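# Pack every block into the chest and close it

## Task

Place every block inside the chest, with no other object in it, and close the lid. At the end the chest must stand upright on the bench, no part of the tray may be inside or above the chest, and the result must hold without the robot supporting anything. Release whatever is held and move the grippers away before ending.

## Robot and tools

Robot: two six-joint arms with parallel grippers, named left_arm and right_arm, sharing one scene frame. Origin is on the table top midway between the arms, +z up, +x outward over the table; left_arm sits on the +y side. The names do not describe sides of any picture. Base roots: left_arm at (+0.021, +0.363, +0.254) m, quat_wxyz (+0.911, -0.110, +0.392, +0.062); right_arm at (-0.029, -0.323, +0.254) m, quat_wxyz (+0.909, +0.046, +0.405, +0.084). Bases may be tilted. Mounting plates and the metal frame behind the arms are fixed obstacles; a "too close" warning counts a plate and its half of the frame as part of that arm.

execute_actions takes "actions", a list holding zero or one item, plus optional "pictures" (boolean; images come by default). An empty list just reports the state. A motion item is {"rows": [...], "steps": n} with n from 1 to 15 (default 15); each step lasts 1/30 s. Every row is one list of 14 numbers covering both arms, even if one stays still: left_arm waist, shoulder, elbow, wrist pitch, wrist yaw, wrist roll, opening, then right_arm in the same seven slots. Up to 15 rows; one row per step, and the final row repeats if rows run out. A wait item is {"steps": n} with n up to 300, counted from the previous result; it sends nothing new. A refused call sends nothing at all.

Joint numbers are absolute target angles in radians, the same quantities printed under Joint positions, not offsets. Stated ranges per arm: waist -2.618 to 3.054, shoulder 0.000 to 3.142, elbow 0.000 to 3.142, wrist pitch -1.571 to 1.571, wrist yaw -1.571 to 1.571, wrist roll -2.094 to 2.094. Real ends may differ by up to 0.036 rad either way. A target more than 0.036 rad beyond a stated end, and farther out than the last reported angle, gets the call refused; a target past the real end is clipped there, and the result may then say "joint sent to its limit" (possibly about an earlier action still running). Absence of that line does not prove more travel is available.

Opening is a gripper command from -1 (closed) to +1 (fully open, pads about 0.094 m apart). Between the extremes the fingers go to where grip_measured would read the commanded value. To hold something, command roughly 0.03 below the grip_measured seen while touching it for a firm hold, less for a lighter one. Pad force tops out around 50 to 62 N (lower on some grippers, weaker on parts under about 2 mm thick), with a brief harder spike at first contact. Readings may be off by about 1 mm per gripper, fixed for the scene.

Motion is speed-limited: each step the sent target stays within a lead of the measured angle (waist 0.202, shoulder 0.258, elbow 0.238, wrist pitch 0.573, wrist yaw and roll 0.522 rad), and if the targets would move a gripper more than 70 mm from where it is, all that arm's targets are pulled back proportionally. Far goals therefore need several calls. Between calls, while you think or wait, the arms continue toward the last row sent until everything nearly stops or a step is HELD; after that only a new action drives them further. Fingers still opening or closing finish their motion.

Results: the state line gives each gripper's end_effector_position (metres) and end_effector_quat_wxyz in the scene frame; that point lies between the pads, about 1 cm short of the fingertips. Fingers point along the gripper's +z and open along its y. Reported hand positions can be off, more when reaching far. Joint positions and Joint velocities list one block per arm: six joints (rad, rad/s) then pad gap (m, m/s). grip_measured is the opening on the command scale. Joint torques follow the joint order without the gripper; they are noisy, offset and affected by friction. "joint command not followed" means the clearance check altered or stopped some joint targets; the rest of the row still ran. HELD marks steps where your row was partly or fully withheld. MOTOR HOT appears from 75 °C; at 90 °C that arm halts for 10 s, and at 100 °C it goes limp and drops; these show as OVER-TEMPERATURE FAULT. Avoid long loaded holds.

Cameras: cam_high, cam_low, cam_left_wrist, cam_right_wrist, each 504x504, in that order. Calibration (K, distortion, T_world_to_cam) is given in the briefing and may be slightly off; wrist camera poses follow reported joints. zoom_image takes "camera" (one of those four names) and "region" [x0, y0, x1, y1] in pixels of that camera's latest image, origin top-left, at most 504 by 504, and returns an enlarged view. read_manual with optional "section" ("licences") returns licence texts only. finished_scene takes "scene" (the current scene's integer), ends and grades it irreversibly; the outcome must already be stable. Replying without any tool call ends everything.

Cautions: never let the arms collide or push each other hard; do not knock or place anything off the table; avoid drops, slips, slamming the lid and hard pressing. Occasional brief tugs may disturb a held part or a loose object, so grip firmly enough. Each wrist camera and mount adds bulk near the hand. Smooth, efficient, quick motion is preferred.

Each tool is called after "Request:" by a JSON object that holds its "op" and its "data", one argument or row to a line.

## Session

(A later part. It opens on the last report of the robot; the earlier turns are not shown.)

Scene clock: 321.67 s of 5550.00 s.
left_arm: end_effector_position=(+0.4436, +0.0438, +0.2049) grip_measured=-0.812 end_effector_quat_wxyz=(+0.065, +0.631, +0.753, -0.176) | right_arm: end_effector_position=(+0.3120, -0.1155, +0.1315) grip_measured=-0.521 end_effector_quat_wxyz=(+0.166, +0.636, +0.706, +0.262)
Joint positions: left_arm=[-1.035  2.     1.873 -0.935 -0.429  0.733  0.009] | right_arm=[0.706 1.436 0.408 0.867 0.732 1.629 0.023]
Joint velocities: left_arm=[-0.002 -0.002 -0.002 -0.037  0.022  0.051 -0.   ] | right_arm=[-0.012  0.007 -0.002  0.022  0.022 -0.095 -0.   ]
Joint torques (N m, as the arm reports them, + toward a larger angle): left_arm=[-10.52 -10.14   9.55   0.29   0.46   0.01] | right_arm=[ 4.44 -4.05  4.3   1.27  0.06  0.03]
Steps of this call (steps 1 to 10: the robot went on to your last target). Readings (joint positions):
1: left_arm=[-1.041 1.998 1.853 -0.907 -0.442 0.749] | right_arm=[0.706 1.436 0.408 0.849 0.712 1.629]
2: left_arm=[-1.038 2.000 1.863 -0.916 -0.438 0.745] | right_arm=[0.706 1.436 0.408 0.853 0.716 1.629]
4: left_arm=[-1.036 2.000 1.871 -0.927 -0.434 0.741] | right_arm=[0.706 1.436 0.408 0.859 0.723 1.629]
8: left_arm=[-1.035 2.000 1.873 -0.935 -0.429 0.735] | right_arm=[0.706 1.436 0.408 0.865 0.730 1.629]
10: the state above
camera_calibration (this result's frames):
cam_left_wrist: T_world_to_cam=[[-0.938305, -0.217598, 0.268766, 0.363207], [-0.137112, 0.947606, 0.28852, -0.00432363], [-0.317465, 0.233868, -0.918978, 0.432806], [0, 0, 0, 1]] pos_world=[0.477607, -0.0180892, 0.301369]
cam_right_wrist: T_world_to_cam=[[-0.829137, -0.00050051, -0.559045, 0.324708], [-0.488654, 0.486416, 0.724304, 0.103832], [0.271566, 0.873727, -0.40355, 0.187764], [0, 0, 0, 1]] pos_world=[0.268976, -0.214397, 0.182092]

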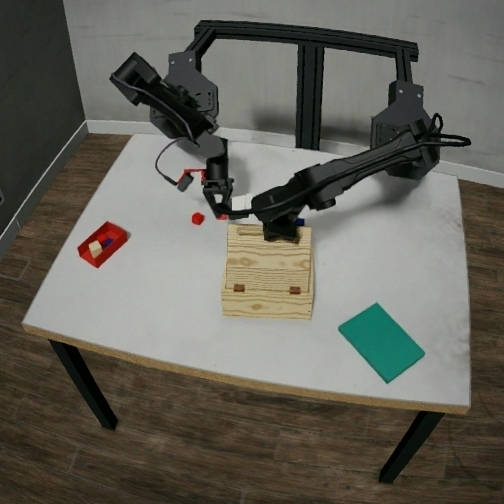

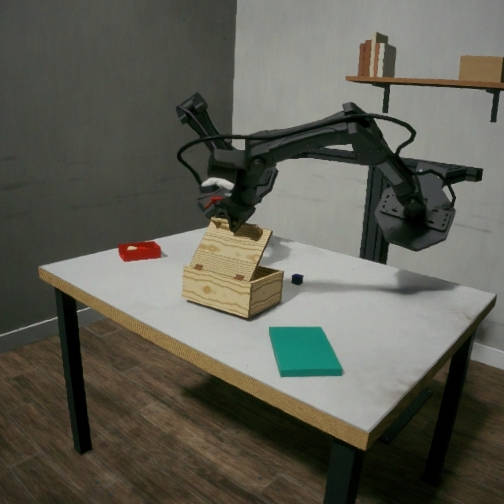

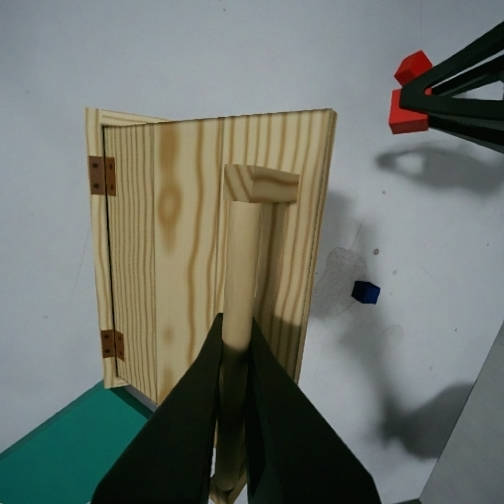

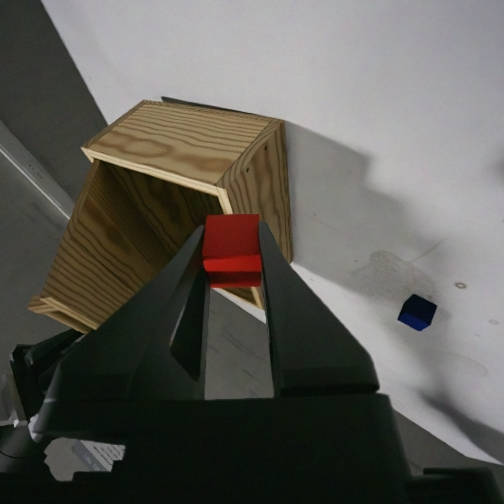

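Request:
{"op": "execute_actions", "data": {
  "actions": [
    {"rows":[[-1.058,2.0,1.915,-0.96,-0.41,0.73,-0.84,0.74,1.45,0.46,0.8,0.77,1.64,-0.55],[-1.058,2.0,1.915,-0.96,-0.41,0.73,-0.84,0.76,1.46,0.5,0.73,0.79,1.65,-0.55],[-1.058,2.0,1.915,-0.96,-0.41,0.73,-0.84,0.78,1.48,0.55,0.66,0.81,1.66,-0.55],[-1.058,2.0,1.915,-0.96,-0.41,0.73,-0.84,0.8,1.51,0.61,0.6,0.83,1.67,-0.55],[-1.058,2.0,1.915,-0.96,-0.41,0.73,-0.84,0.82,1.54,0.67,0.54,0.85,1.68,-0.55],[-1.058,2.0,1.915,-0.96,-0.41,0.73,-0.84,0.84,1.57,0.73,0.48,0.86,1.69,-0.55],[-1.058,2.0,1.915,-0.96,-0.41,0.73,-0.84,0.85,1.6,0.79,0.43,0.87,1.7,-0.55],[-1.058,2.0,1.915,-0.96,-0.41,0.73,-0.84,0.86,1.63,0.86,0.38,0.88,1.71,-0.55],[-1.058,2.0,1.915,-0.96,-0.41,0.73,-0.84,0.87,1.66,0.93,0.33,0.89,1.72,-0.55],[-1.058,2.0,1.915,-0.96,-0.41,0.73,-0.84,0.88,1.7,1.0,0.28,0.9,1.73,-0.55],[-1.058,2.0,1.915,-0.96,-0.41,0.73,-0.84,0.89,1.73,1.07,0.24,0.91,1.74,-0.55],[-1.058,2.0,1.915,-0.96,-0.41,0.73,-0.84,0.895,1.76,1.13,0.2,0.915,1.75,-0.55],[-1.058,2.0,1.915,-0.96,-0.41,0.73,-0.84,0.895,1.79,1.19,0.17,0.915,1.76,-0.55],[-1.058,2.0,1.915,-0.96,-0.41,0.73,-0.84,0.895,1.82,1.25,0.15,0.915,1.76,-0.55],[-1.058,2.0,1.915,-0.96,-0.41,0.73,-0.84,0.895,1.84,1.29,0.15,0.915,1.76,-0.55]]}
  ],
  "pictures": false
}}

Request:
{"op": "execute_actions", "data": {
  "actions": [
    {"steps":12}
  ]
}}

Scene clock: 368.67 s of 5550.00 s.
left_arm: end_effector_position=(+0.4436, +0.0439, +0.2049) grip_measured=-0.812 end_effector_quat_wxyz=(+0.064, +0.630, +0.754, -0.176) | right_arm: end_effector_position=(+0.3841, +0.0374, +0.1462) grip_measured=-0.521 end_effector_quat_wxyz=(+0.140, +0.630, +0.727, +0.237)
Joint positions: left_arm=[-1.035  2.     1.873 -0.936 -0.429  0.73   0.009] | right_arm=[0.875 1.796 1.192 0.293 0.875 1.733 0.023]
Joint velocities: left_arm=[-0.007 -0.002 -0.012 -0.037  0.022  0.007 -0.   ] | right_arm=[ 0.037  0.755  1.531 -0.725  0.037  0.125 -0.   ]
Joint torques (N m, as the arm reports them, + toward a larger angle): left_arm=[-10.51 -10.08   9.56   0.27   0.46  -0.01] | right_arm=[ 8.01 -6.93  4.78  0.66  0.27  0.04]
Steps of this call (steps 1 to 30: the robot went on to your last target; steps 31 to 100: nothing new was sent; then 43.17 s passed at rest; steps 101 to 115: all 15 steps of this action). Readings (joint positions):
101: left_arm=[-1.035 2.000 1.873 -0.936 -0.429 0.730] | right_arm=[0.708 1.436 0.412 0.859 0.740 1.630]
102: left_arm=[-1.035 2.000 1.873 -0.936 -0.429 0.730] | right_arm=[0.716 1.439 0.426 0.836 0.750 1.634]
104: left_arm=[-1.035 2.000 1.873 -0.936 -0.429 0.730] | right_arm=[0.745 1.465 0.491 0.762 0.776 1.644]
108: left_arm=[-1.035 2.000 1.873 -0.936 -0.429 0.730] | right_arm=[0.819 1.577 0.730 0.582 0.822 1.674]
115: the state above

Scene clock: 369.07 s of 5550.00 s.
left_arm: end_effector_position=(+0.4436, +0.0439, +0.2049) grip_measured=-0.812 end_effector_quat_wxyz=(+0.064, +0.630, +0.754, -0.176) | right_arm: end_effector_position=(+0.3828, +0.0421, +0.1384) grip_measured=-0.521 end_effector_quat_wxyz=(+0.141, +0.622, +0.742, +0.208)
Joint positions: left_arm=[-1.035  2.     1.873 -0.936 -0.429  0.73   0.009] | right_arm=[0.875 1.838 1.273 0.175 0.895 1.756 0.023]
Joint velocities: left_arm=[-0.002 -0.012 -0.007  0.007 -0.037 -0.066 -0.001] | right_arm=[-0.007 -0.002  0.012  0.007 -0.051 -0.022  0.001]
Joint torques (N m, as the arm reports them, + toward a larger angle): left_arm=[-10.45 -10.07   9.52   0.27   0.46  -0.01] | right_arm=[ 8.63 -6.9   5.91  0.9   0.16  0.06]
Steps of this call (steps 1 to 12: the robot went on to your last target). Readings (joint positions):
1: left_arm=[-1.035 2.000 1.873 -0.936 -0.429 0.730] | right_arm=[0.875 1.818 1.235 0.273 0.876 1.737]
2: left_arm=[-1.035 2.000 1.873 -0.936 -0.429 0.730] | right_arm=[0.875 1.830 1.260 0.259 0.877 1.741]
4: left_arm=[-1.035 2.000 1.873 -0.936 -0.429 0.730] | right_arm=[0.875 1.834 1.273 0.232 0.882 1.747]
8: left_arm=[-1.035 2.000 1.873 -0.936 -0.429 0.730] | right_arm=[0.875 1.836 1.273 0.192 0.892 1.753]
12: the state above
camera_calibration (this result's frames):
cam_left_wrist: T_world_to_cam=[[-0.937519, -0.219815, 0.269704, 0.362711], [-0.138887, 0.947151, 0.289164, -0.00370544], [-0.319013, 0.233639, -0.918501, 0.433361], [0, 0, 0, 1]] pos_world=[0.477782, -0.0180108, 0.301289]
cam_right_wrist: T_world_to_cam=[[-0.881926, -0.0876732, -0.463163, 0.398041], [-0.439597, 0.507685, 0.740952, 0.0347831], [0.170179, 0.85707, -0.486282, 0.0845536], [0, 0, 0, 1]] pos_world=[0.351944, -0.0552297, 0.199702]

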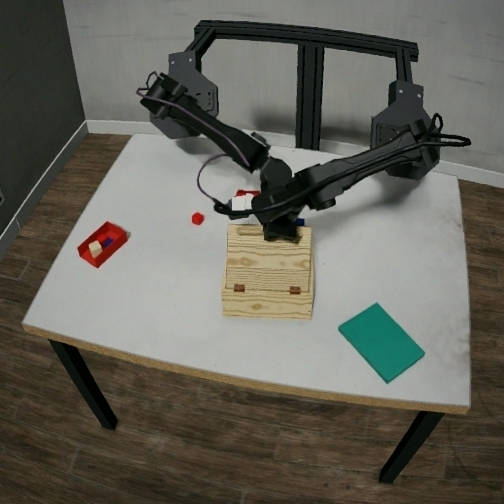

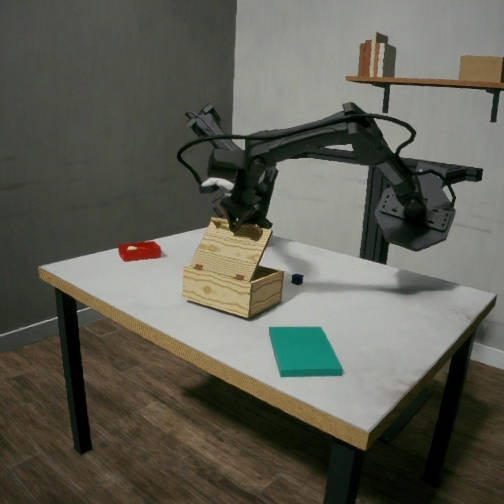

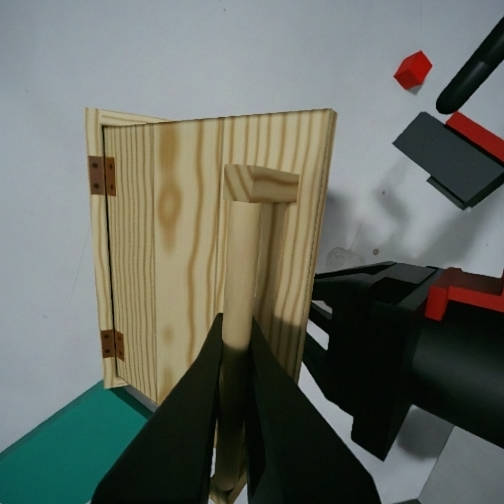

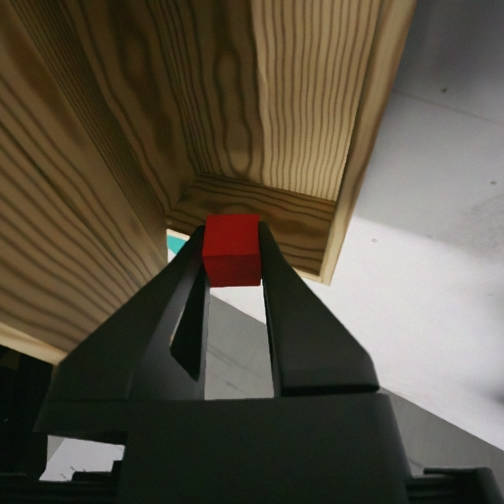

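Request:
{"op": "execute_actions", "data": {
  "actions": [
    {"rows":[[-1.058,2.0,1.915,-0.96,-0.41,0.73,-0.84,0.87,1.86,1.29,0.16,0.87,1.73,-0.55],[-1.058,2.0,1.915,-0.96,-0.41,0.73,-0.84,0.855,1.88,1.3,0.165,0.85,1.71,-0.55],[-1.058,2.0,1.915,-0.96,-0.41,0.73,-0.84,0.84,1.9,1.315,0.17,0.83,1.69,-0.55],[-1.058,2.0,1.915,-0.96,-0.41,0.73,-0.84,0.825,1.92,1.335,0.18,0.81,1.67,-0.55],[-1.058,2.0,1.915,-0.96,-0.41,0.73,-0.84,0.81,1.94,1.355,0.19,0.79,1.65,-0.55],[-1.058,2.0,1.915,-0.96,-0.41,0.73,-0.84,0.795,1.96,1.375,0.2,0.77,1.63,-0.55],[-1.058,2.0,1.915,-0.96,-0.41,0.73,-0.84,0.78,1.98,1.395,0.21,0.75,1.61,-0.55],[-1.058,2.0,1.915,-0.96,-0.41,0.73,-0.84,0.77,2.0,1.415,0.22,0.73,1.6,-0.55],[-1.058,2.0,1.915,-0.96,-0.41,0.73,-0.84,0.76,2.02,1.435,0.23,0.71,1.6,-0.55],[-1.058,2.0,1.915,-0.96,-0.41,0.73,-0.84,0.75,2.04,1.455,0.24,0.69,1.6,-0.55],[-1.058,2.0,1.915,-0.96,-0.41,0.73,-0.84,0.74,2.06,1.475,0.245,0.68,1.6,-0.55],[-1.058,2.0,1.915,-0.96,-0.41,0.73,-0.84,0.73,2.07,1.49,0.245,0.68,1.6,-0.55]]}
  ],
  "pictures": false
}}

Request:
{"op": "execute_actions", "data": {
  "actions": [
    {"steps":6}
  ]
}}

Scene clock: 384.73 s of 5550.00 s.
left_arm: end_effector_position=(+0.4465, +0.0461, +0.2028) grip_measured=-0.814 end_effector_quat_wxyz=(+0.064, +0.626, +0.757, -0.175) | right_arm: end_effector_position=(+0.4050, +0.0577, +0.0516) grip_measured=-0.521 end_effector_quat_wxyz=(+0.122, +0.588, +0.774, +0.199)
Joint positions: left_arm=[-1.027  2.     1.876 -0.934 -0.427  0.729  0.009] | right_arm=[0.724 2.071 1.458 0.23  0.71  1.626 0.023]
Joint velocities: left_arm=[ 0.002 -0.007  0.012 -0.007 -0.022  0.022  0.001] | right_arm=[-0.022  0.017  0.032 -0.022 -0.139 -0.081 -0.   ]
Joint torques (N m, as the arm reports them, + toward a larger angle): left_arm=[-11.4  -10.2    9.35   0.19   0.45   0.05] | right_arm=[ 7.92 -8.74  6.5   1.13 -0.1  -0.08]
Steps of this call (steps 1 to 30: the robot went on to your last target; steps 31 to 100: nothing new was sent; then 11.83 s passed at rest; steps 101 to 115: all 15 steps of this action). Readings (joint positions):
101: left_arm=[-1.035 2.000 1.873 -0.936 -0.429 0.730] | right_arm=[0.875 1.840 1.273 0.166 0.894 1.755]
102: left_arm=[-1.035 2.000 1.873 -0.936 -0.429 0.730] | right_arm=[0.872 1.844 1.274 0.167 0.887 1.749]
104: left_arm=[-1.035 2.000 1.873 -0.936 -0.428 0.730] | right_arm=[0.856 1.870 1.291 0.169 0.865 1.729]
108: left_arm=[-1.028 2.000 1.876 -0.933 -0.431 0.728] | right_arm=[0.801 1.962 1.356 0.185 0.802 1.671]
115: the state above

Scene clock: 384.93 s of 5550.00 s.
left_arm: end_effector_position=(+0.4467, +0.0464, +0.2026) grip_measured=-0.814 end_effector_quat_wxyz=(+0.064, +0.626, +0.758, -0.174) | right_arm: end_effector_position=(+0.4040, +0.0608, +0.0516) grip_measured=-0.521 end_effector_quat_wxyz=(+0.116, +0.583, +0.778, +0.204)
Joint positions: left_arm=[-1.026  2.     1.876 -0.934 -0.428  0.728  0.009] | right_arm=[0.724 2.072 1.459 0.231 0.692 1.617 0.023]
Joint velocities: left_arm=[-0.002  0.002 -0.002 -0.037  0.022  0.022  0.001] | right_arm=[-0.007 -0.002  0.002 -0.007 -0.007  0.007 -0.001]
Joint torques (N m, as the arm reports them, + toward a larger angle): left_arm=[-11.25 -10.21   9.29   0.26   0.46   0.01] | right_arm=[ 8.01 -8.54  6.54  1.13 -0.12 -0.16]
Steps of this call (steps 1 to 6: the robot went on to your last target). Readings (joint positions):
1: left_arm=[-1.026 2.000 1.876 -0.934 -0.428 0.728] | right_arm=[0.724 2.071 1.459 0.230 0.705 1.623]
2: left_arm=[-1.026 2.000 1.876 -0.934 -0.428 0.728] | right_arm=[0.724 2.072 1.459 0.230 0.701 1.621]
4: left_arm=[-1.026 2.000 1.876 -0.934 -0.428 0.728] | right_arm=[0.724 2.072 1.459 0.231 0.695 1.618]
6: the state above
camera_calibration (this result's frames):
cam_left_wrist: T_world_to_cam=[[-0.93481, -0.231288, 0.269509, 0.366189], [-0.149124, 0.944355, 0.293182, -0.00107269], [-0.322322, 0.233879, -0.917284, 0.432851], [0, 0, 0, 1]] pos_world=[0.481674, -0.0155268, 0.298671]
cam_right_wrist: T_world_to_cam=[[-0.882989, -0.186438, -0.43078, 0.382968], [-0.466011, 0.45816, 0.756917, 0.111751], [0.0562482, 0.869097, -0.491432, 0.0682449], [0, 0, 0, 1]] pos_world=[0.386395, -0.0391115, 0.113927]

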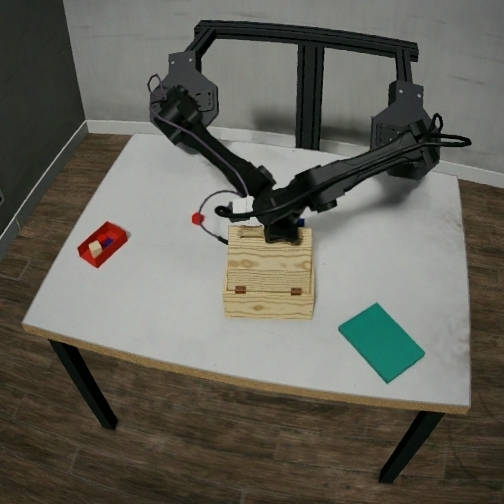

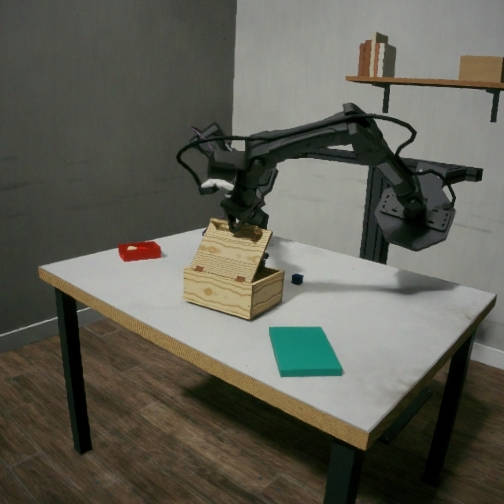

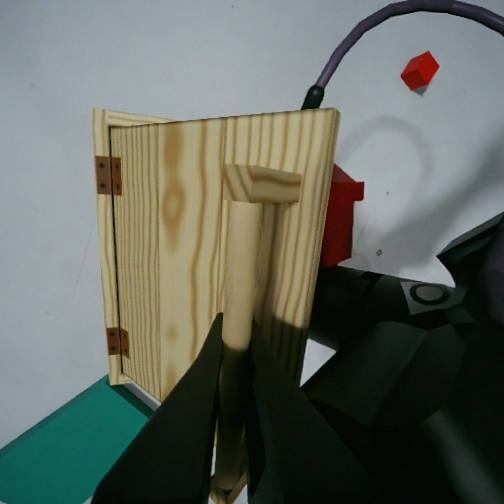

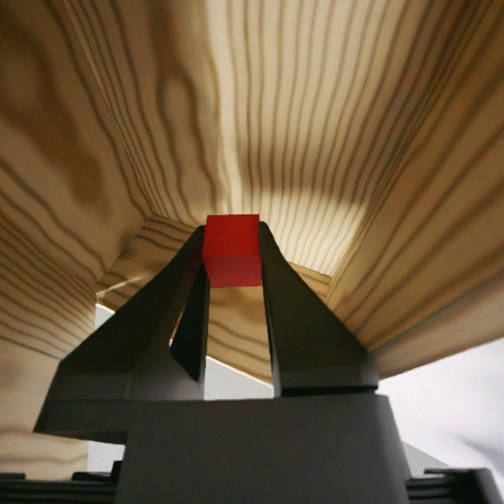

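Request:
{"op": "execute_actions", "data": {
  "actions": [
    {"rows":[[-1.058,2.0,1.915,-0.96,-0.41,0.73,-0.84,0.73,2.07,1.47,0.245,0.68,1.6,-0.46],[-1.058,2.0,1.915,-0.96,-0.41,0.73,-0.84,0.73,2.07,1.46,0.245,0.68,1.6,-0.38],[-1.058,2.0,1.915,-0.96,-0.41,0.73,-0.84,0.74,2.06,1.45,0.245,0.7,1.6,-0.38],[-1.058,2.0,1.915,-0.96,-0.41,0.73,-0.84,0.755,2.04,1.43,0.24,0.72,1.62,-0.38],[-1.058,2.0,1.915,-0.96,-0.41,0.73,-0.84,0.77,2.02,1.41,0.235,0.74,1.64,-0.38],[-1.058,2.0,1.915,-0.96,-0.41,0.73,-0.84,0.785,2.0,1.385,0.23,0.76,1.66,-0.4],[-1.058,2.0,1.915,-0.96,-0.41,0.73,-0.84,0.8,1.98,1.36,0.225,0.78,1.68,-0.45],[-1.058,2.0,1.915,-0.96,-0.41,0.73,-0.84,0.815,1.96,1.335,0.22,0.8,1.7,-0.5],[-1.058,2.0,1.915,-0.96,-0.41,0.73,-0.84,0.83,1.94,1.31,0.215,0.82,1.7,-0.5],[-1.058,2.0,1.915,-0.96,-0.41,0.73,-0.84,0.845,1.92,1.285,0.21,0.84,1.7,-0.5],[-1.058,2.0,1.915,-0.96,-0.41,0.73,-0.84,0.86,1.9,1.26,0.205,0.86,1.7,-0.5],[-1.058,2.0,1.915,-0.96,-0.41,0.73,-0.84,0.88,1.88,1.24,0.2,0.875,1.7,-0.5],[-1.058,2.0,1.915,-0.96,-0.41,0.73,-0.84,0.9,1.86,1.22,0.19,0.89,1.7,-0.5],[-1.058,2.0,1.915,-0.96,-0.41,0.73,-0.84,0.92,1.84,1.2,0.17,0.9,1.7,-0.5],[-1.058,2.0,1.915,-0.96,-0.41,0.73,-0.84,0.94,1.83,1.19,0.14,0.9,1.7,-0.5]]}
  ]
}}

Request:
{"op": "execute_actions", "data": {
  "actions": [
    {"rows":[[-1.058,2.0,1.915,-0.96,-0.41,0.73,-0.84,0.97,1.83,1.19,0.09,0.9,1.68,-0.5],[-1.058,2.0,1.915,-0.96,-0.41,0.73,-0.84,1.0,1.84,1.19,0.03,0.89,1.65,-0.5],[-1.058,2.0,1.915,-0.96,-0.41,0.73,-0.84,1.03,1.86,1.2,-0.03,0.88,1.62,-0.5],[-1.058,2.0,1.915,-0.96,-0.41,0.73,-0.84,1.05,1.88,1.21,-0.09,0.87,1.58,-0.5],[-1.058,2.0,1.915,-0.96,-0.41,0.73,-0.84,1.07,1.9,1.22,-0.15,0.86,1.54,-0.5],[-1.058,2.0,1.915,-0.96,-0.41,0.73,-0.84,1.08,1.93,1.24,-0.21,0.85,1.49,-0.4],[-1.058,2.0,1.915,-0.96,-0.41,0.73,-0.84,1.08,1.96,1.26,-0.27,0.84,1.44,-0.3],[-1.058,2.0,1.915,-0.96,-0.41,0.73,-0.84,1.08,1.99,1.29,-0.33,0.83,1.39,-0.2],[-1.058,2.0,1.915,-0.96,-0.41,0.73,-0.84,1.08,2.02,1.32,-0.38,0.82,1.34,-0.1],[-1.058,2.0,1.915,-0.96,-0.41,0.73,-0.84,1.075,2.05,1.35,-0.42,0.81,1.29,0],[-1.058,2.0,1.915,-0.96,-0.41,0.73,-0.84,1.07,2.08,1.38,-0.46,0.8,1.24,0.1],[-1.058,2.0,1.915,-0.96,-0.41,0.73,-0.84,1.065,2.11,1.41,-0.49,0.79,1.19,0.2],[-1.058,2.0,1.915,-0.96,-0.41,0.73,-0.84,1.06,2.14,1.44,-0.51,0.78,1.14,0.2],[-1.058,2.0,1.915,-0.96,-0.41,0.73,-0.84,1.06,2.165,1.465,-0.52,0.775,1.1,0.2],[-1.058,2.0,1.915,-0.96,-0.41,0.73,-0.84,1.06,2.18,1.48,-0.52,0.775,1.085,0.2]]}
  ],
  "pictures": false
}}

Request:
{"op": "execute_actions", "data": {
  "actions": [
    {"steps":14}
  ]
}}

Scene clock: 430.70 s of 5550.00 s.
left_arm: end_effector_position=(+0.4459, +0.0465, +0.2032) grip_measured=-0.814 end_effector_quat_wxyz=(+0.062, +0.626, +0.757, -0.176) | right_arm: end_effector_position=(+0.3523, +0.0544, +0.1201) grip_measured=-0.498 end_effector_quat_wxyz=(+0.116, +0.576, +0.783, +0.204)
Joint positions: left_arm=[-1.026  2.     1.879 -0.941 -0.424  0.728  0.009] | right_arm=[0.885 1.877 1.228 0.206 0.835 1.687 0.024]
Joint velocities: left_arm=[-0.007 -0.002 -0.002  0.022 -0.007  0.007  0.001] | right_arm=[ 0.559 -0.535 -0.462 -0.403  0.344  0.022  0.001]
Joint torques (N m, as the arm reports them, + toward a larger angle): left_arm=[-11.22 -10.2    9.01   0.33   0.43   0.02] | right_arm=[ 9.02 -8.1   3.64  0.81  0.04  0.06]
Steps of this call (steps 1 to 30: the robot went on to your last target; steps 31 to 100: nothing new was sent; then 41.93 s passed at rest; steps 101 to 115: all 15 steps of this action). Readings (joint positions):
101: left_arm=[-1.026 2.000 1.876 -0.934 -0.429 0.728] | right_arm=[0.724 2.072 1.459 0.233 0.688 1.614]
102: left_arm=[-1.026 2.000 1.876 -0.934 -0.429 0.728] | right_arm=[0.724 2.072 1.459 0.236 0.687 1.614]
104: left_arm=[-1.026 2.000 1.879 -0.936 -0.429 0.728] | right_arm=[0.725 2.070 1.457 0.240 0.690 1.615]
108: left_arm=[-1.026 2.000 1.879 -0.940 -0.424 0.728] | right_arm=[0.752 2.020 1.388 0.239 0.729 1.647]
115: the state above
camera_calibration (this result's frames):
cam_left_wrist: T_world_to_cam=[[-0.934032, -0.228504, 0.274538, 0.363839], [-0.145335, 0.945227, 0.292275, -0.00307182], [-0.326287, 0.233094, -0.916081, 0.434728], [0, 0, 0, 1]] pos_world=[0.481236, -0.0152904, 0.299256]
cam_right_wrist: T_world_to_cam=[[-0.878461, -0.204609, -0.43179, 0.365125], [-0.476065, 0.452059, 0.754324, 0.0429609], [0.0408532, 0.868204, -0.494523, 0.1163], [0, 0, 0, 1]] pos_world=[0.336449, -0.0456848, 0.182764]

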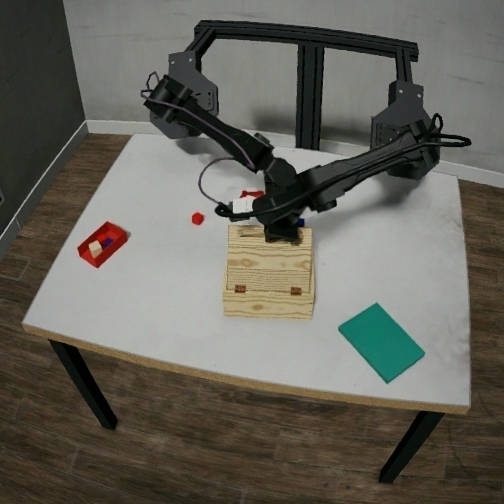

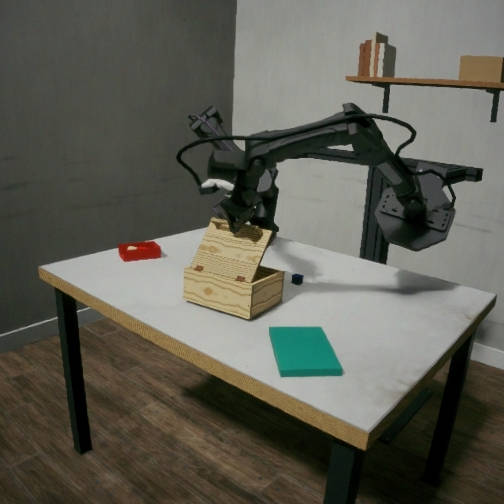

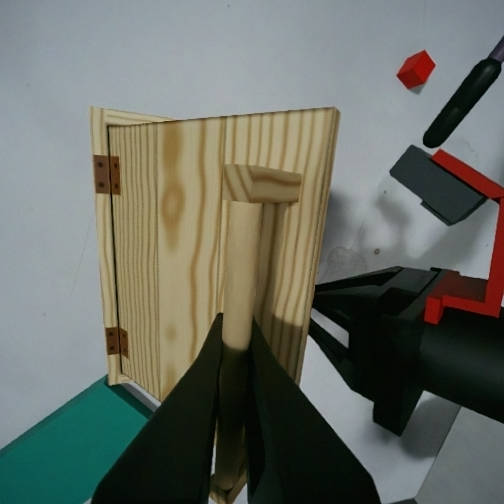

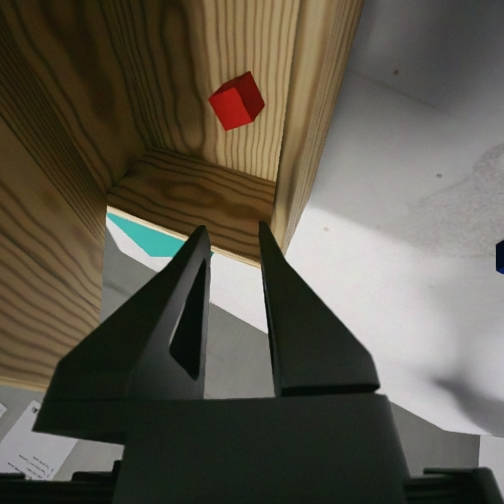

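Scene clock: 431.20 s of 5550.00 s.
left_arm: end_effector_position=(+0.4459, +0.0465, +0.2032) grip_measured=-0.814 end_effector_quat_wxyz=(+0.062, +0.626, +0.757, -0.176) | right_arm: end_effector_position=(+0.1856, +0.0812, +0.0856) grip_measured=+0.198 end_effector_quat_wxyz=(+0.018, +0.112, +0.993, +0.034)
Joint positions: left_arm=[-1.026  2.     1.879 -0.941 -0.424  0.728  0.009] | right_arm=[ 1.057  2.155  1.415 -0.397  0.796  1.253  0.056]
Joint velocities: left_arm=[-0.002  0.007 -0.002 -0.022 -0.051 -0.037  0.001] | right_arm=[-0.095  0.74   0.623 -0.696 -0.227 -1.15   0.002]
Joint torques (N m, as the arm reports them, + toward a larger angle): left_arm=[-11.2  -10.21   9.07   0.31   0.41   0.01] | right_arm=[ 9.35 -8.29  5.85  0.31  0.04 -0.11]
Steps of this call (steps 1 to 15: all 15 steps of this action). Readings (joint positions):
1: left_arm=[-1.026 2.000 1.879 -0.941 -0.424 0.728] | right_arm=[0.906 1.862 1.216 0.188 0.846 1.688]
2: left_arm=[-1.026 2.000 1.879 -0.941 -0.424 0.728] | right_arm=[0.928 1.852 1.211 0.163 0.854 1.683]
4: left_arm=[-1.026 2.000 1.879 -0.941 -0.424 0.728] | right_arm=[0.979 1.850 1.210 0.103 0.860 1.659]
8: left_arm=[-1.026 2.000 1.879 -0.941 -0.424 0.728] | right_arm=[1.064 1.918 1.241 -0.084 0.851 1.547]
15: the state above

Scene clock: 431.67 s of 5550.00 s.
left_arm: end_effector_position=(+0.4459, +0.0465, +0.2032) grip_measured=-0.814 end_effector_quat_wxyz=(+0.062, +0.626, +0.757, -0.176) | right_arm: end_effector_position=(+0.1718, +0.0718, +0.0771) grip_measured=+0.198 end_effector_quat_wxyz=(-0.005, +0.000, +1.000, +0.002)
Joint positions: left_arm=[-1.026  2.     1.879 -0.941 -0.424  0.728  0.009] | right_arm=[ 1.051  2.195  1.455 -0.502  0.776  1.099  0.056]
Joint velocities: left_arm=[-0.007  0.007 -0.017  0.007 -0.037 -0.051  0.   ] | right_arm=[ 0.007  0.002 -0.007 -0.022  0.022 -0.081  0.   ]
Joint torques (N m, as the arm reports them, + toward a larger angle): left_arm=[-11.25 -10.15   9.03   0.33   0.42   0.02] | right_arm=[ 9.66 -8.07  5.43  0.11 -0.06 -0.05]
Steps of this call (steps 1 to 14: the robot went on to your last target). Readings (joint positions):
1: left_arm=[-1.026 2.000 1.879 -0.941 -0.424 0.728] | right_arm=[1.054 2.176 1.431 -0.418 0.790 1.220]
2: left_arm=[-1.026 2.000 1.879 -0.941 -0.424 0.728] | right_arm=[1.052 2.189 1.440 -0.435 0.785 1.194]
4: left_arm=[-1.026 2.000 1.879 -0.941 -0.424 0.728] | right_arm=[1.051 2.195 1.444 -0.464 0.779 1.157]
8: left_arm=[-1.026 2.000 1.879 -0.941 -0.424 0.728] | right_arm=[1.051 2.195 1.452 -0.491 0.777 1.118]
14: the state above
camera_calibration (this result's frames):
cam_left_wrist: T_world_to_cam=[[-0.934032, -0.228504, 0.274538, 0.363839], [-0.145335, 0.945227, 0.292275, -0.00307182], [-0.326287, 0.233094, -0.916081, 0.434728], [0, 0, 0, 1]] pos_world=[0.481236, -0.0152904, 0.299256]
cam_right_wrist: T_world_to_cam=[[-0.056241, -0.998278, 0.0166791, 0.0726543], [-0.609683, 0.0475679, 0.791216, 0.0307607], [-0.790647, 0.0343298, -0.611309, 0.299031], [0, 0, 0, 1]] pos_world=[0.259268, 0.0608003, 0.15725]

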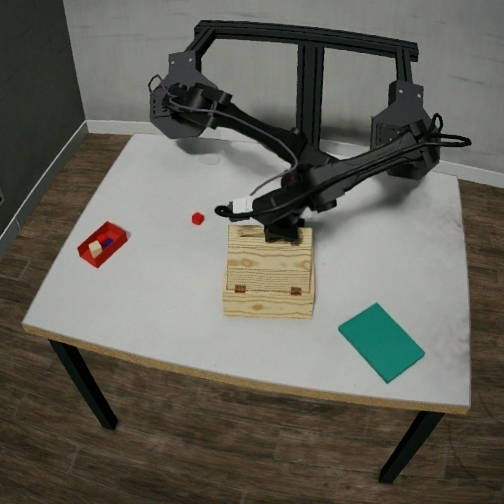

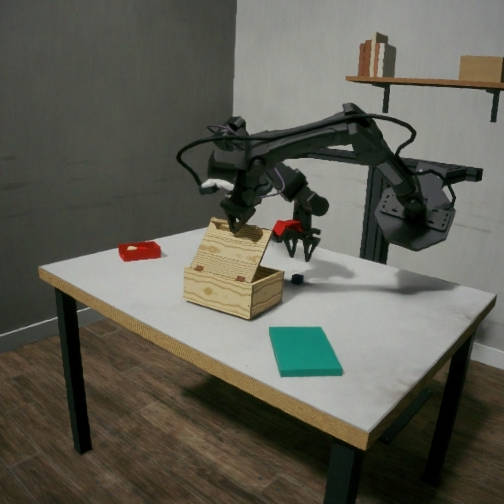

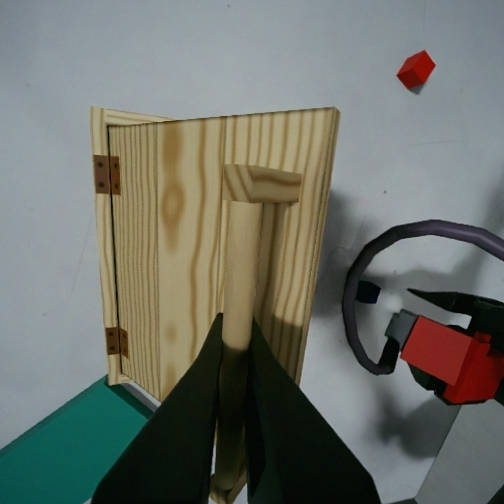

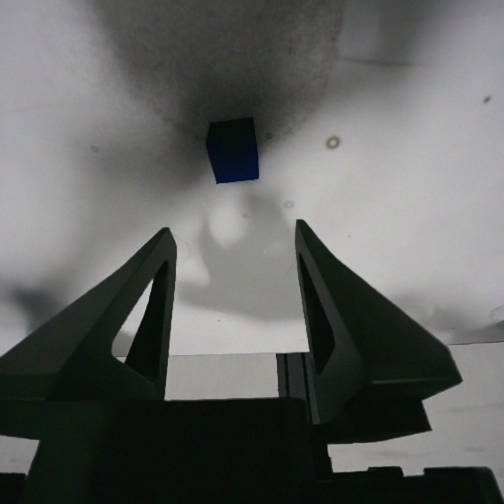

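Request:
{"op": "execute_actions", "data": {
  "actions": [
    {"rows":[[-1.058,2.0,1.915,-0.96,-0.41,0.73,-0.84,1.045,2.19,1.485,-0.47,0.77,1.06,0.2],[-1.058,2.0,1.915,-0.96,-0.41,0.73,-0.84,1.035,2.2,1.49,-0.44,0.765,1.04,0.2],[-1.058,2.0,1.915,-0.96,-0.41,0.73,-0.84,1.025,2.215,1.49,-0.41,0.76,1.02,0.2],[-1.058,2.0,1.915,-0.96,-0.41,0.73,-0.84,1.015,2.23,1.495,-0.38,0.755,1.0,0.2],[-1.058,2.0,1.915,-0.96,-0.41,0.73,-0.84,1.0,2.245,1.495,-0.35,0.75,0.98,0.2],[-1.058,2.0,1.915,-0.96,-0.41,0.73,-0.84,0.99,2.26,1.5,-0.32,0.745,0.96,0.2],[-1.058,2.0,1.915,-0.96,-0.41,0.73,-0.84,0.98,2.275,1.5,-0.29,0.74,0.95,0.2],[-1.058,2.0,1.915,-0.96,-0.41,0.73,-0.84,0.97,2.29,1.505,-0.27,0.74,0.94,0.2],[-1.058,2.0,1.915,-0.96,-0.41,0.73,-0.84,0.96,2.3,1.505,-0.27,0.74,0.94,0.2],[-1.058,2.0,1.915,-0.96,-0.41,0.73,-0.84,0.95,2.312,1.505,-0.27,0.74,0.94,0.15]]}
  ],
  "pictures": false
}}

Request:
{"op": "execute_actions", "data": {
  "actions": [
    {"rows":[[-1.058,2.0,1.915,-0.96,-0.41,0.73,-0.84,0.95,2.312,1.505,-0.27,0.74,0.94,0],[-1.058,2.0,1.915,-0.96,-0.41,0.73,-0.84,0.95,2.312,1.505,-0.27,0.74,0.94,-0.15],[-1.058,2.0,1.915,-0.96,-0.41,0.73,-0.84,0.95,2.312,1.505,-0.27,0.74,0.94,-0.3],[-1.058,2.0,1.915,-0.96,-0.41,0.73,-0.84,0.95,2.312,1.505,-0.27,0.74,0.94,-0.4],[-1.058,2.0,1.915,-0.96,-0.41,0.73,-0.84,0.95,2.312,1.505,-0.27,0.74,0.94,-0.46],[-1.058,2.0,1.915,-0.96,-0.41,0.73,-0.84,0.95,2.312,1.505,-0.27,0.74,0.94,-0.51]],"steps":10}
  ]
}}

Scene clock: 446.73 s of 5550.00 s.
left_arm: end_effector_position=(+0.4459, +0.0465, +0.2032) grip_measured=-0.814 end_effector_quat_wxyz=(+0.062, +0.626, +0.757, -0.176) | right_arm: end_effector_position=(+0.1811, +0.0693, +0.0093) grip_measured=+0.152 end_effector_quat_wxyz=(-0.001, +0.005, +1.000, -0.004)
Joint positions: left_arm=[-1.026  2.     1.879 -0.941 -0.424  0.728  0.009] | right_arm=[ 0.93   2.323  1.487 -0.306  0.744  0.959  0.054]
Joint velocities: left_arm=[-0.007  0.012  0.007 -0.007  0.051  0.051  0.   ] | right_arm=[-0.002  0.037 -0.022  0.051 -0.007 -0.037 -0.   ]
Joint torques (N m, as the arm reports them, + toward a larger angle): left_arm=[-11.23 -10.16   9.05   0.31   0.41   0.01] | right_arm=[10.81 -8.32  4.35  0.51 -0.01 -0.11]
Steps of this call (steps 1 to 30: the robot went on to your last target; steps 31 to 100: nothing new was sent; then 11.23 s passed at rest; steps 101 to 115: all 15 steps of this action). Readings (joint positions):
101: left_arm=[-1.026 2.000 1.879 -0.941 -0.424 0.728] | right_arm=[1.050 2.195 1.455 -0.504 0.775 1.088]
102: left_arm=[-1.026 2.000 1.879 -0.941 -0.424 0.728] | right_arm=[1.047 2.195 1.455 -0.496 0.773 1.080]
104: left_arm=[-1.026 2.000 1.879 -0.941 -0.424 0.728] | right_arm=[1.035 2.202 1.461 -0.469 0.768 1.059]
108: left_arm=[-1.026 2.000 1.879 -0.941 -0.424 0.728] | right_arm=[0.986 2.250 1.482 -0.372 0.755 1.002]
115: the state above

Scene clock: 447.07 s of 5550.00 s.
left_arm: end_effector_position=(+0.4459, +0.0465, +0.2032) grip_measured=-0.814 end_effector_quat_wxyz=(+0.062, +0.626, +0.757, -0.176) | right_arm: end_effector_position=(+0.1828, +0.0730, +0.0092) grip_measured=-0.483 end_effector_quat_wxyz=(+0.002, +0.007, +1.000, +0.003)
Joint positions: left_arm=[-1.026  2.     1.879 -0.941 -0.424  0.728  0.009] | right_arm=[ 0.93   2.324  1.487 -0.285  0.74   0.948  0.024]
Joint velocities: left_arm=[-0.007  0.007 -0.007  0.007 -0.007  0.022  0.   ] | right_arm=[-0.007 -0.007 -0.022 -0.007  0.007  0.022 -0.001]
Joint torques (N m, as the arm reports them, + toward a larger angle): left_arm=[-11.27 -10.16   9.02   0.33   0.41   0.02] | right_arm=[10.88 -8.08  4.45  0.45  0.01 -0.07]
Steps of this call (steps 1 to 10: all 10 steps of this action). Readings (joint positions):
1: left_arm=[-1.026 2.000 1.879 -0.941 -0.424 0.728] | right_arm=[0.930 2.324 1.487 -0.304 0.743 0.956]
2: left_arm=[-1.026 2.000 1.879 -0.941 -0.424 0.728] | right_arm=[0.930 2.324 1.487 -0.300 0.742 0.954]
4: left_arm=[-1.026 2.000 1.879 -0.941 -0.424 0.728] | right_arm=[0.930 2.324 1.487 -0.292 0.742 0.951]
8: left_arm=[-1.026 2.000 1.879 -0.941 -0.424 0.728] | right_arm=[0.930 2.324 1.487 -0.287 0.741 0.949]
10: the state above
camera_calibration (this result's frames):
cam_left_wrist: T_world_to_cam=[[-0.934032, -0.228504, 0.274538, 0.363839], [-0.145335, 0.945227, 0.292275, -0.00307182], [-0.326287, 0.233094, -0.916081, 0.434728], [0, 0, 0, 1]] pos_world=[0.481236, -0.0152904, 0.299256]
cam_right_wrist: T_world_to_cam=[[-0.0698815, -0.997473, 0.0128477, 0.0780708], [-0.619872, 0.053511, 0.782876, 0.0926373], [-0.781585, 0.0467447, -0.622045, 0.26366], [0, 0, 0, 1]] pos_world=[0.268951, 0.0605917, 0.0904816]

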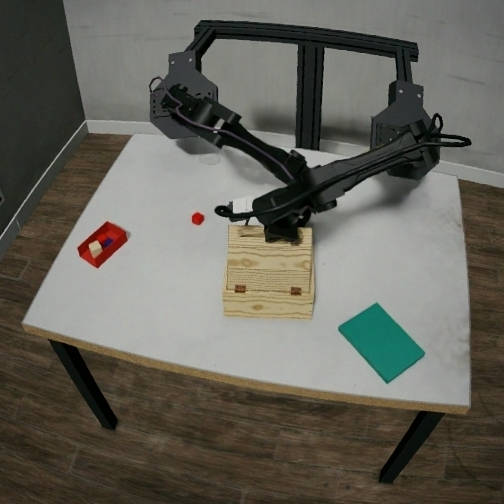

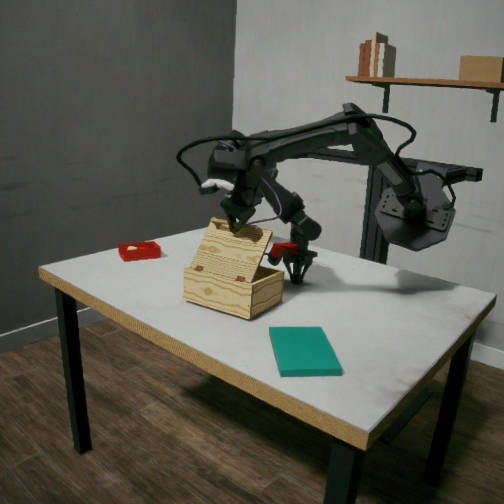

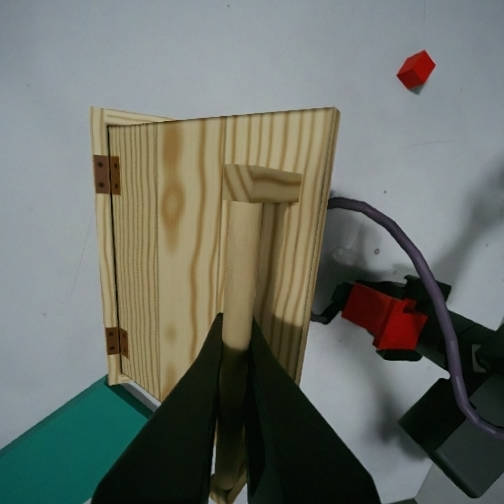

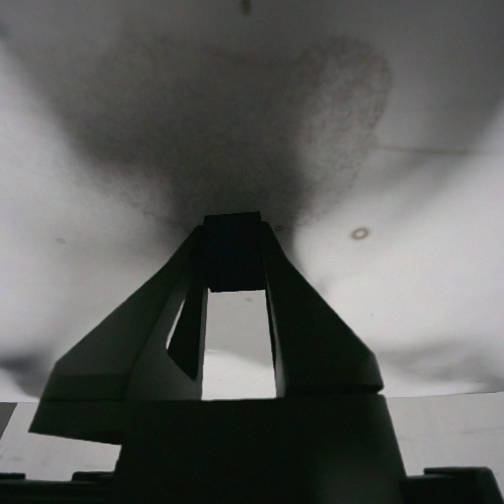

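Request:
{"op": "execute_actions", "data": {
  "actions": [
    {"rows":[[-1.058,2.0,1.915,-0.96,-0.41,0.73,-0.84,0.98,2.28,1.49,-0.29,0.75,0.97,-0.515],[-1.058,2.0,1.915,-0.96,-0.41,0.73,-0.84,1.01,2.25,1.47,-0.29,0.77,1.02,-0.515],[-1.058,2.0,1.915,-0.96,-0.41,0.73,-0.84,1.04,2.21,1.44,-0.27,0.79,1.08,-0.515],[-1.058,2.0,1.915,-0.96,-0.41,0.73,-0.84,1.06,2.17,1.4,-0.22,0.82,1.15,-0.515],[-1.058,2.0,1.915,-0.96,-0.41,0.73,-0.84,1.08,2.13,1.35,-0.15,0.85,1.22,-0.515],[-1.058,2.0,1.915,-0.96,-0.41,0.73,-0.84,1.09,2.09,1.3,-0.07,0.88,1.29,-0.515],[-1.058,2.0,1.915,-0.96,-0.41,0.73,-0.84,1.09,2.05,1.25,0.02,0.91,1.36,-0.515],[-1.058,2.0,1.915,-0.96,-0.41,0.73,-0.84,1.09,2.01,1.2,0.11,0.94,1.43,-0.515],[-1.058,2.0,1.915,-0.96,-0.41,0.73,-0.84,1.09,1.97,1.15,0.2,0.97,1.5,-0.515],[-1.058,2.0,1.915,-0.96,-0.41,0.73,-0.84,1.08,1.93,1.1,0.29,1.0,1.55,-0.515],[-1.058,2.0,1.915,-0.96,-0.41,0.73,-0.84,1.07,1.89,1.06,0.38,1.03,1.58,-0.515],[-1.058,2.0,1.915,-0.96,-0.41,0.73,-0.84,1.06,1.85,1.02,0.47,1.06,1.6,-0.515],[-1.058,2.0,1.915,-0.96,-0.41,0.73,-0.84,1.05,1.81,0.99,0.56,1.08,1.6,-0.515],[-1.058,2.0,1.915,-0.96,-0.41,0.73,-0.84,1.04,1.78,0.96,0.64,1.09,1.6,-0.515],[-1.058,2.0,1.915,-0.96,-0.41,0.73,-0.84,1.03,1.76,0.95,0.7,1.09,1.6,-0.515]]}
  ],
  "pictures": false
}}

Request:
{"op": "execute_actions", "data": {
  "actions": [
    {"steps":9}
  ],
  "pictures": false
}}

Request:
{"op": "execute_actions", "data": {
  "actions": [
    {"rows":[[-1.058,2.0,1.915,-0.96,-0.41,0.73,-0.84,1.0,1.79,0.99,0.7,1.04,1.6,-0.515],[-1.058,2.0,1.915,-0.96,-0.41,0.73,-0.84,0.975,1.81,1.015,0.7,1.01,1.6,-0.515],[-1.058,2.0,1.915,-0.96,-0.41,0.73,-0.84,0.95,1.835,1.04,0.7,0.98,1.6,-0.515],[-1.058,2.0,1.915,-0.96,-0.41,0.73,-0.84,0.92,1.86,1.07,0.7,0.95,1.6,-0.515],[-1.058,2.0,1.915,-0.96,-0.41,0.73,-0.84,0.895,1.885,1.1,0.7,0.92,1.6,-0.515],[-1.058,2.0,1.915,-0.96,-0.41,0.73,-0.84,0.87,1.91,1.13,0.695,0.895,1.6,-0.515],[-1.058,2.0,1.915,-0.96,-0.41,0.73,-0.84,0.85,1.935,1.16,0.69,0.87,1.6,-0.515],[-1.058,2.0,1.915,-0.96,-0.41,0.73,-0.84,0.83,1.96,1.195,0.685,0.85,1.59,-0.515],[-1.058,2.0,1.915,-0.96,-0.41,0.73,-0.84,0.81,1.985,1.23,0.68,0.83,1.59,-0.515],[-1.058,2.0,1.915,-0.96,-0.41,0.73,-0.84,0.79,2.01,1.265,0.67,0.81,1.58,-0.515],[-1.058,2.0,1.915,-0.96,-0.41,0.73,-0.84,0.77,2.03,1.3,0.66,0.79,1.58,-0.515],[-1.058,2.0,1.915,-0.96,-0.41,0.73,-0.84,0.755,2.05,1.335,0.65,0.775,1.58,-0.515],[-1.058,2.0,1.915,-0.96,-0.41,0.73,-0.84,0.74,2.07,1.365,0.645,0.765,1.58,-0.515],[-1.058,2.0,1.915,-0.96,-0.41,0.73,-0.84,0.725,2.09,1.395,0.64,0.76,1.58,-0.515],[-1.058,2.0,1.915,-0.96,-0.41,0.73,-0.84,0.71,2.108,1.42,0.64,0.76,1.58,-0.515]]}
  ],
  "pictures": false
}}

Request:
{"op": "execute_actions", "data": {
  "actions": [
    {"steps":7}
  ]
}}

Scene clock: 495.40 s of 5550.00 s.
left_arm: end_effector_position=(+0.4459, +0.0465, +0.2032) grip_measured=-0.814 end_effector_quat_wxyz=(+0.062, +0.626, +0.757, -0.176) | right_arm: end_effector_position=(+0.2888, +0.0493, +0.1546) grip_measured=-0.482 end_effector_quat_wxyz=(+0.158, +0.481, +0.837, +0.209)
Joint positions: left_arm=[-1.026  2.     1.879 -0.941 -0.424  0.728  0.009] | right_arm=[1.048 1.82  0.998 0.379 0.993 1.501 0.024]
Joint velocities: left_arm=[ 0.007 -0.007  0.002 -0.081  0.007 -0.051 -0.001] | right_arm=[-0.408 -0.847 -0.755  2.044  0.579  0.667 -0.001]
Joint torques (N m, as the arm reports them, + toward a larger angle): left_arm=[-11.22 -10.2    9.03   0.31   0.43   0.03] | right_arm=[ 7.45 -6.16  4.07  1.03  0.14 -0.03]
Steps of this call (steps 1 to 15: the robot went on to your last target; steps 16 to 90: nothing new was sent; then 44.83 s passed at rest; steps 91 to 105: all 15 steps of this action). Readings (joint positions):
91: left_arm=[-1.026 2.000 1.879 -0.941 -0.424 0.728] | right_arm=[0.932 2.322 1.487 -0.284 0.740 0.950]
92: left_arm=[-1.026 2.000 1.879 -0.941 -0.424 0.728] | right_arm=[0.937 2.316 1.485 -0.285 0.742 0.960]
94: left_arm=[-1.026 2.000 1.879 -0.941 -0.424 0.728] | right_arm=[0.965 2.276 1.451 -0.276 0.756 1.011]
98: left_arm=[-1.026 2.000 1.879 -0.941 -0.424 0.728] | right_arm=[1.065 2.107 1.288 -0.130 0.824 1.196]
105: the state above

Scene clock: 495.70 s of 5550.00 s.
left_arm: end_effector_position=(+0.4459, +0.0465, +0.2032) grip_measured=-0.814 end_effector_quat_wxyz=(+0.062, +0.626, +0.757, -0.176) | right_arm: end_effector_position=(+0.3438, +0.0302, +0.1833) grip_measured=-0.482 end_effector_quat_wxyz=(+0.198, +0.617, +0.712, +0.269)
Joint positions: left_arm=[-1.026  2.     1.879 -0.941 -0.424  0.728  0.009] | right_arm=[1.016 1.763 0.971 0.658 1.066 1.586 0.024]
Joint velocities: left_arm=[-0.002  0.007 -0.007  0.007 -0.022 -0.022 -0.001] | right_arm=[ 0.007 -0.002  0.002  0.271  0.051  0.081 -0.001]
Joint torques (N m, as the arm reports them, + toward a larger angle): left_arm=[-11.24 -10.2    9.02   0.33   0.43   0.03] | right_arm=[ 7.76 -5.81  2.59  1.1   0.08 -0.01]
Steps of this call (steps 1 to 9: the robot went on to your last target). Readings (joint positions):
1: left_arm=[-1.026 2.000 1.879 -0.941 -0.424 0.728] | right_arm=[1.034 1.795 0.979 0.442 1.012 1.521]
2: left_arm=[-1.026 2.000 1.879 -0.941 -0.424 0.728] | right_arm=[1.024 1.778 0.971 0.495 1.028 1.537]
4: left_arm=[-1.026 2.000 1.879 -0.941 -0.424 0.728] | right_arm=[1.016 1.764 0.971 0.576 1.049 1.559]
8: left_arm=[-1.026 2.000 1.879 -0.941 -0.424 0.728] | right_arm=[1.016 1.763 0.971 0.649 1.065 1.583]
9: the state above

Scene clock: 496.20 s of 5550.00 s.
left_arm: end_effector_position=(+0.4459, +0.0465, +0.2032) grip_measured=-0.814 end_effector_quat_wxyz=(+0.062, +0.626, +0.757, -0.176) | right_arm: end_effector_position=(+0.4338, +0.0438, +0.0719) grip_measured=-0.482 end_effector_quat_wxyz=(+0.205, +0.648, +0.682, +0.271)
Joint positions: left_arm=[-1.026  2.     1.879 -0.941 -0.424  0.728  0.009] | right_arm=[0.727 2.081 1.35  0.664 0.813 1.594 0.024]
Joint velocities: left_arm=[-0.012  0.012 -0.012 -0.022 -0.022  0.022 -0.   ] | right_arm=[-0.408  0.52   0.872 -0.066 -0.344  0.007 -0.   ]
Joint torques (N m, as the arm reports them, + toward a larger angle): left_arm=[-11.21 -10.19   9.03   0.32   0.41   0.03] | right_arm=[ 7.96 -8.69  5.47  1.04  0.01 -0.17]
Steps of this call (steps 1 to 15: all 15 steps of this action). Readings (joint positions):
1: left_arm=[-1.026 2.000 1.879 -0.941 -0.424 0.728] | right_arm=[1.014 1.765 0.971 0.667 1.064 1.589]
2: left_arm=[-1.026 2.000 1.879 -0.941 -0.424 0.728] | right_arm=[1.007 1.771 0.975 0.674 1.056 1.591]
4: left_arm=[-1.026 2.000 1.879 -0.941 -0.424 0.728] | right_arm=[0.975 1.806 1.006 0.682 1.027 1.594]
8: left_arm=[-1.026 2.000 1.879 -0.941 -0.424 0.728] | right_arm=[0.866 1.915 1.121 0.686 0.942 1.597]
15: the state above

Scene clock: 496.43 s of 5550.00 s.
left_arm: end_effector_position=(+0.4458, +0.0464, +0.2033) grip_measured=-0.814 end_effector_quat_wxyz=(+0.062, +0.626, +0.757, -0.177) | right_arm: end_effector_position=(+0.4477, +0.0430, +0.0627) grip_measured=-0.482 end_effector_quat_wxyz=(+0.204, +0.649, +0.678, +0.278)
Joint positions: left_arm=[-1.026  2.     1.879 -0.941 -0.423  0.726  0.009] | right_arm=[0.696 2.107 1.397 0.659 0.776 1.592 0.024]
Joint velocities: left_arm=[ 0.012 -0.012 -0.002  0.081  0.022 -0.081  0.   ] | right_arm=[-0.007 -0.012 -0.007  0.022 -0.007 -0.037  0.   ]
Joint torques (N m, as the arm reports them, + toward a larger angle): left_arm=[-11.24 -10.15   9.01   0.31   0.41   0.04] | right_arm=[ 8.61 -8.51  5.83  1.   -0.17 -0.1 ]
Steps of this call (steps 1 to 7: the robot went on to your last target). Readings (joint positions):
1: left_arm=[-1.026 2.000 1.879 -0.941 -0.424 0.728] | right_arm=[0.714 2.096 1.374 0.663 0.802 1.594]
2: left_arm=[-1.026 2.000 1.879 -0.941 -0.424 0.728] | right_arm=[0.704 2.104 1.388 0.662 0.793 1.594]
4: left_arm=[-1.026 2.000 1.879 -0.940 -0.423 0.727] | right_arm=[0.696 2.107 1.395 0.660 0.786 1.592]
7: the state above
camera_calibration (this result's frames):
cam_left_wrist: T_world_to_cam=[[-0.933457, -0.229636, 0.275545, 0.36332], [-0.146312, 0.945154, 0.292023, -0.00251329], [-0.327492, 0.232275, -0.915859, 0.435299], [0, 0, 0, 1]] pos_world=[0.481333, -0.0153024, 0.299295]
cam_right_wrist: T_world_to_cam=[[-0.78191, 0.0507187, -0.621324, 0.37945], [-0.507656, 0.526652, 0.681853, 0.152359], [0.361804, 0.848567, -0.386047, -0.0558085], [0, 0, 0, 1]] pos_world=[0.394233, -0.052128, 0.11033]

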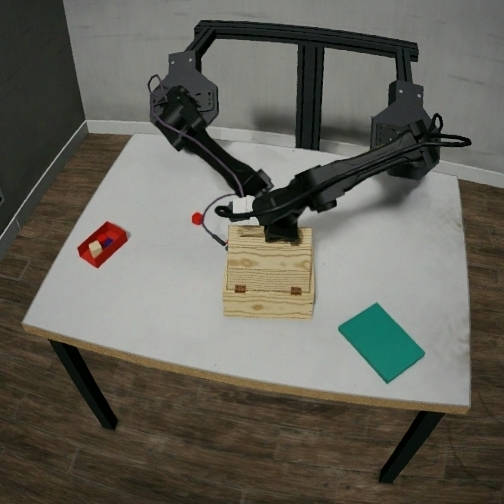

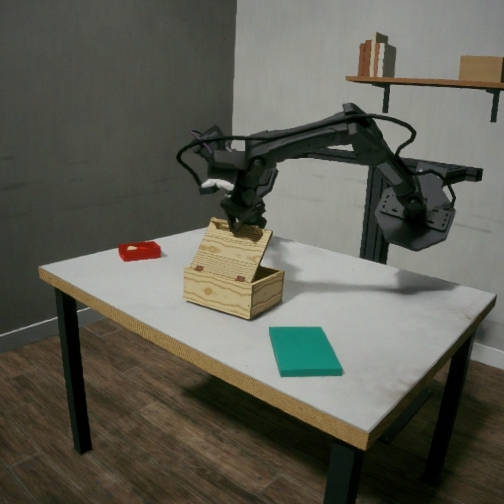

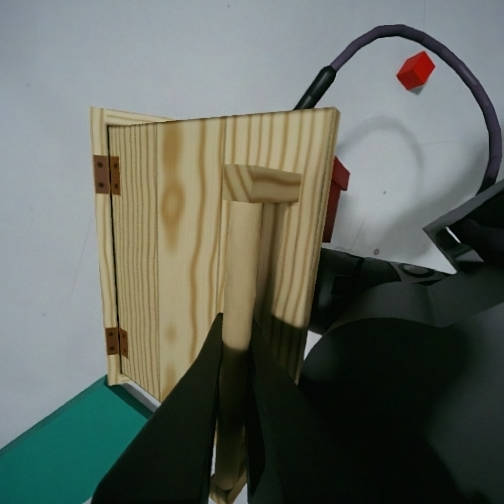

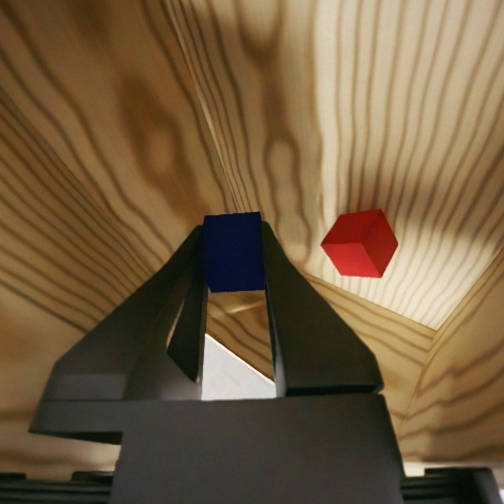

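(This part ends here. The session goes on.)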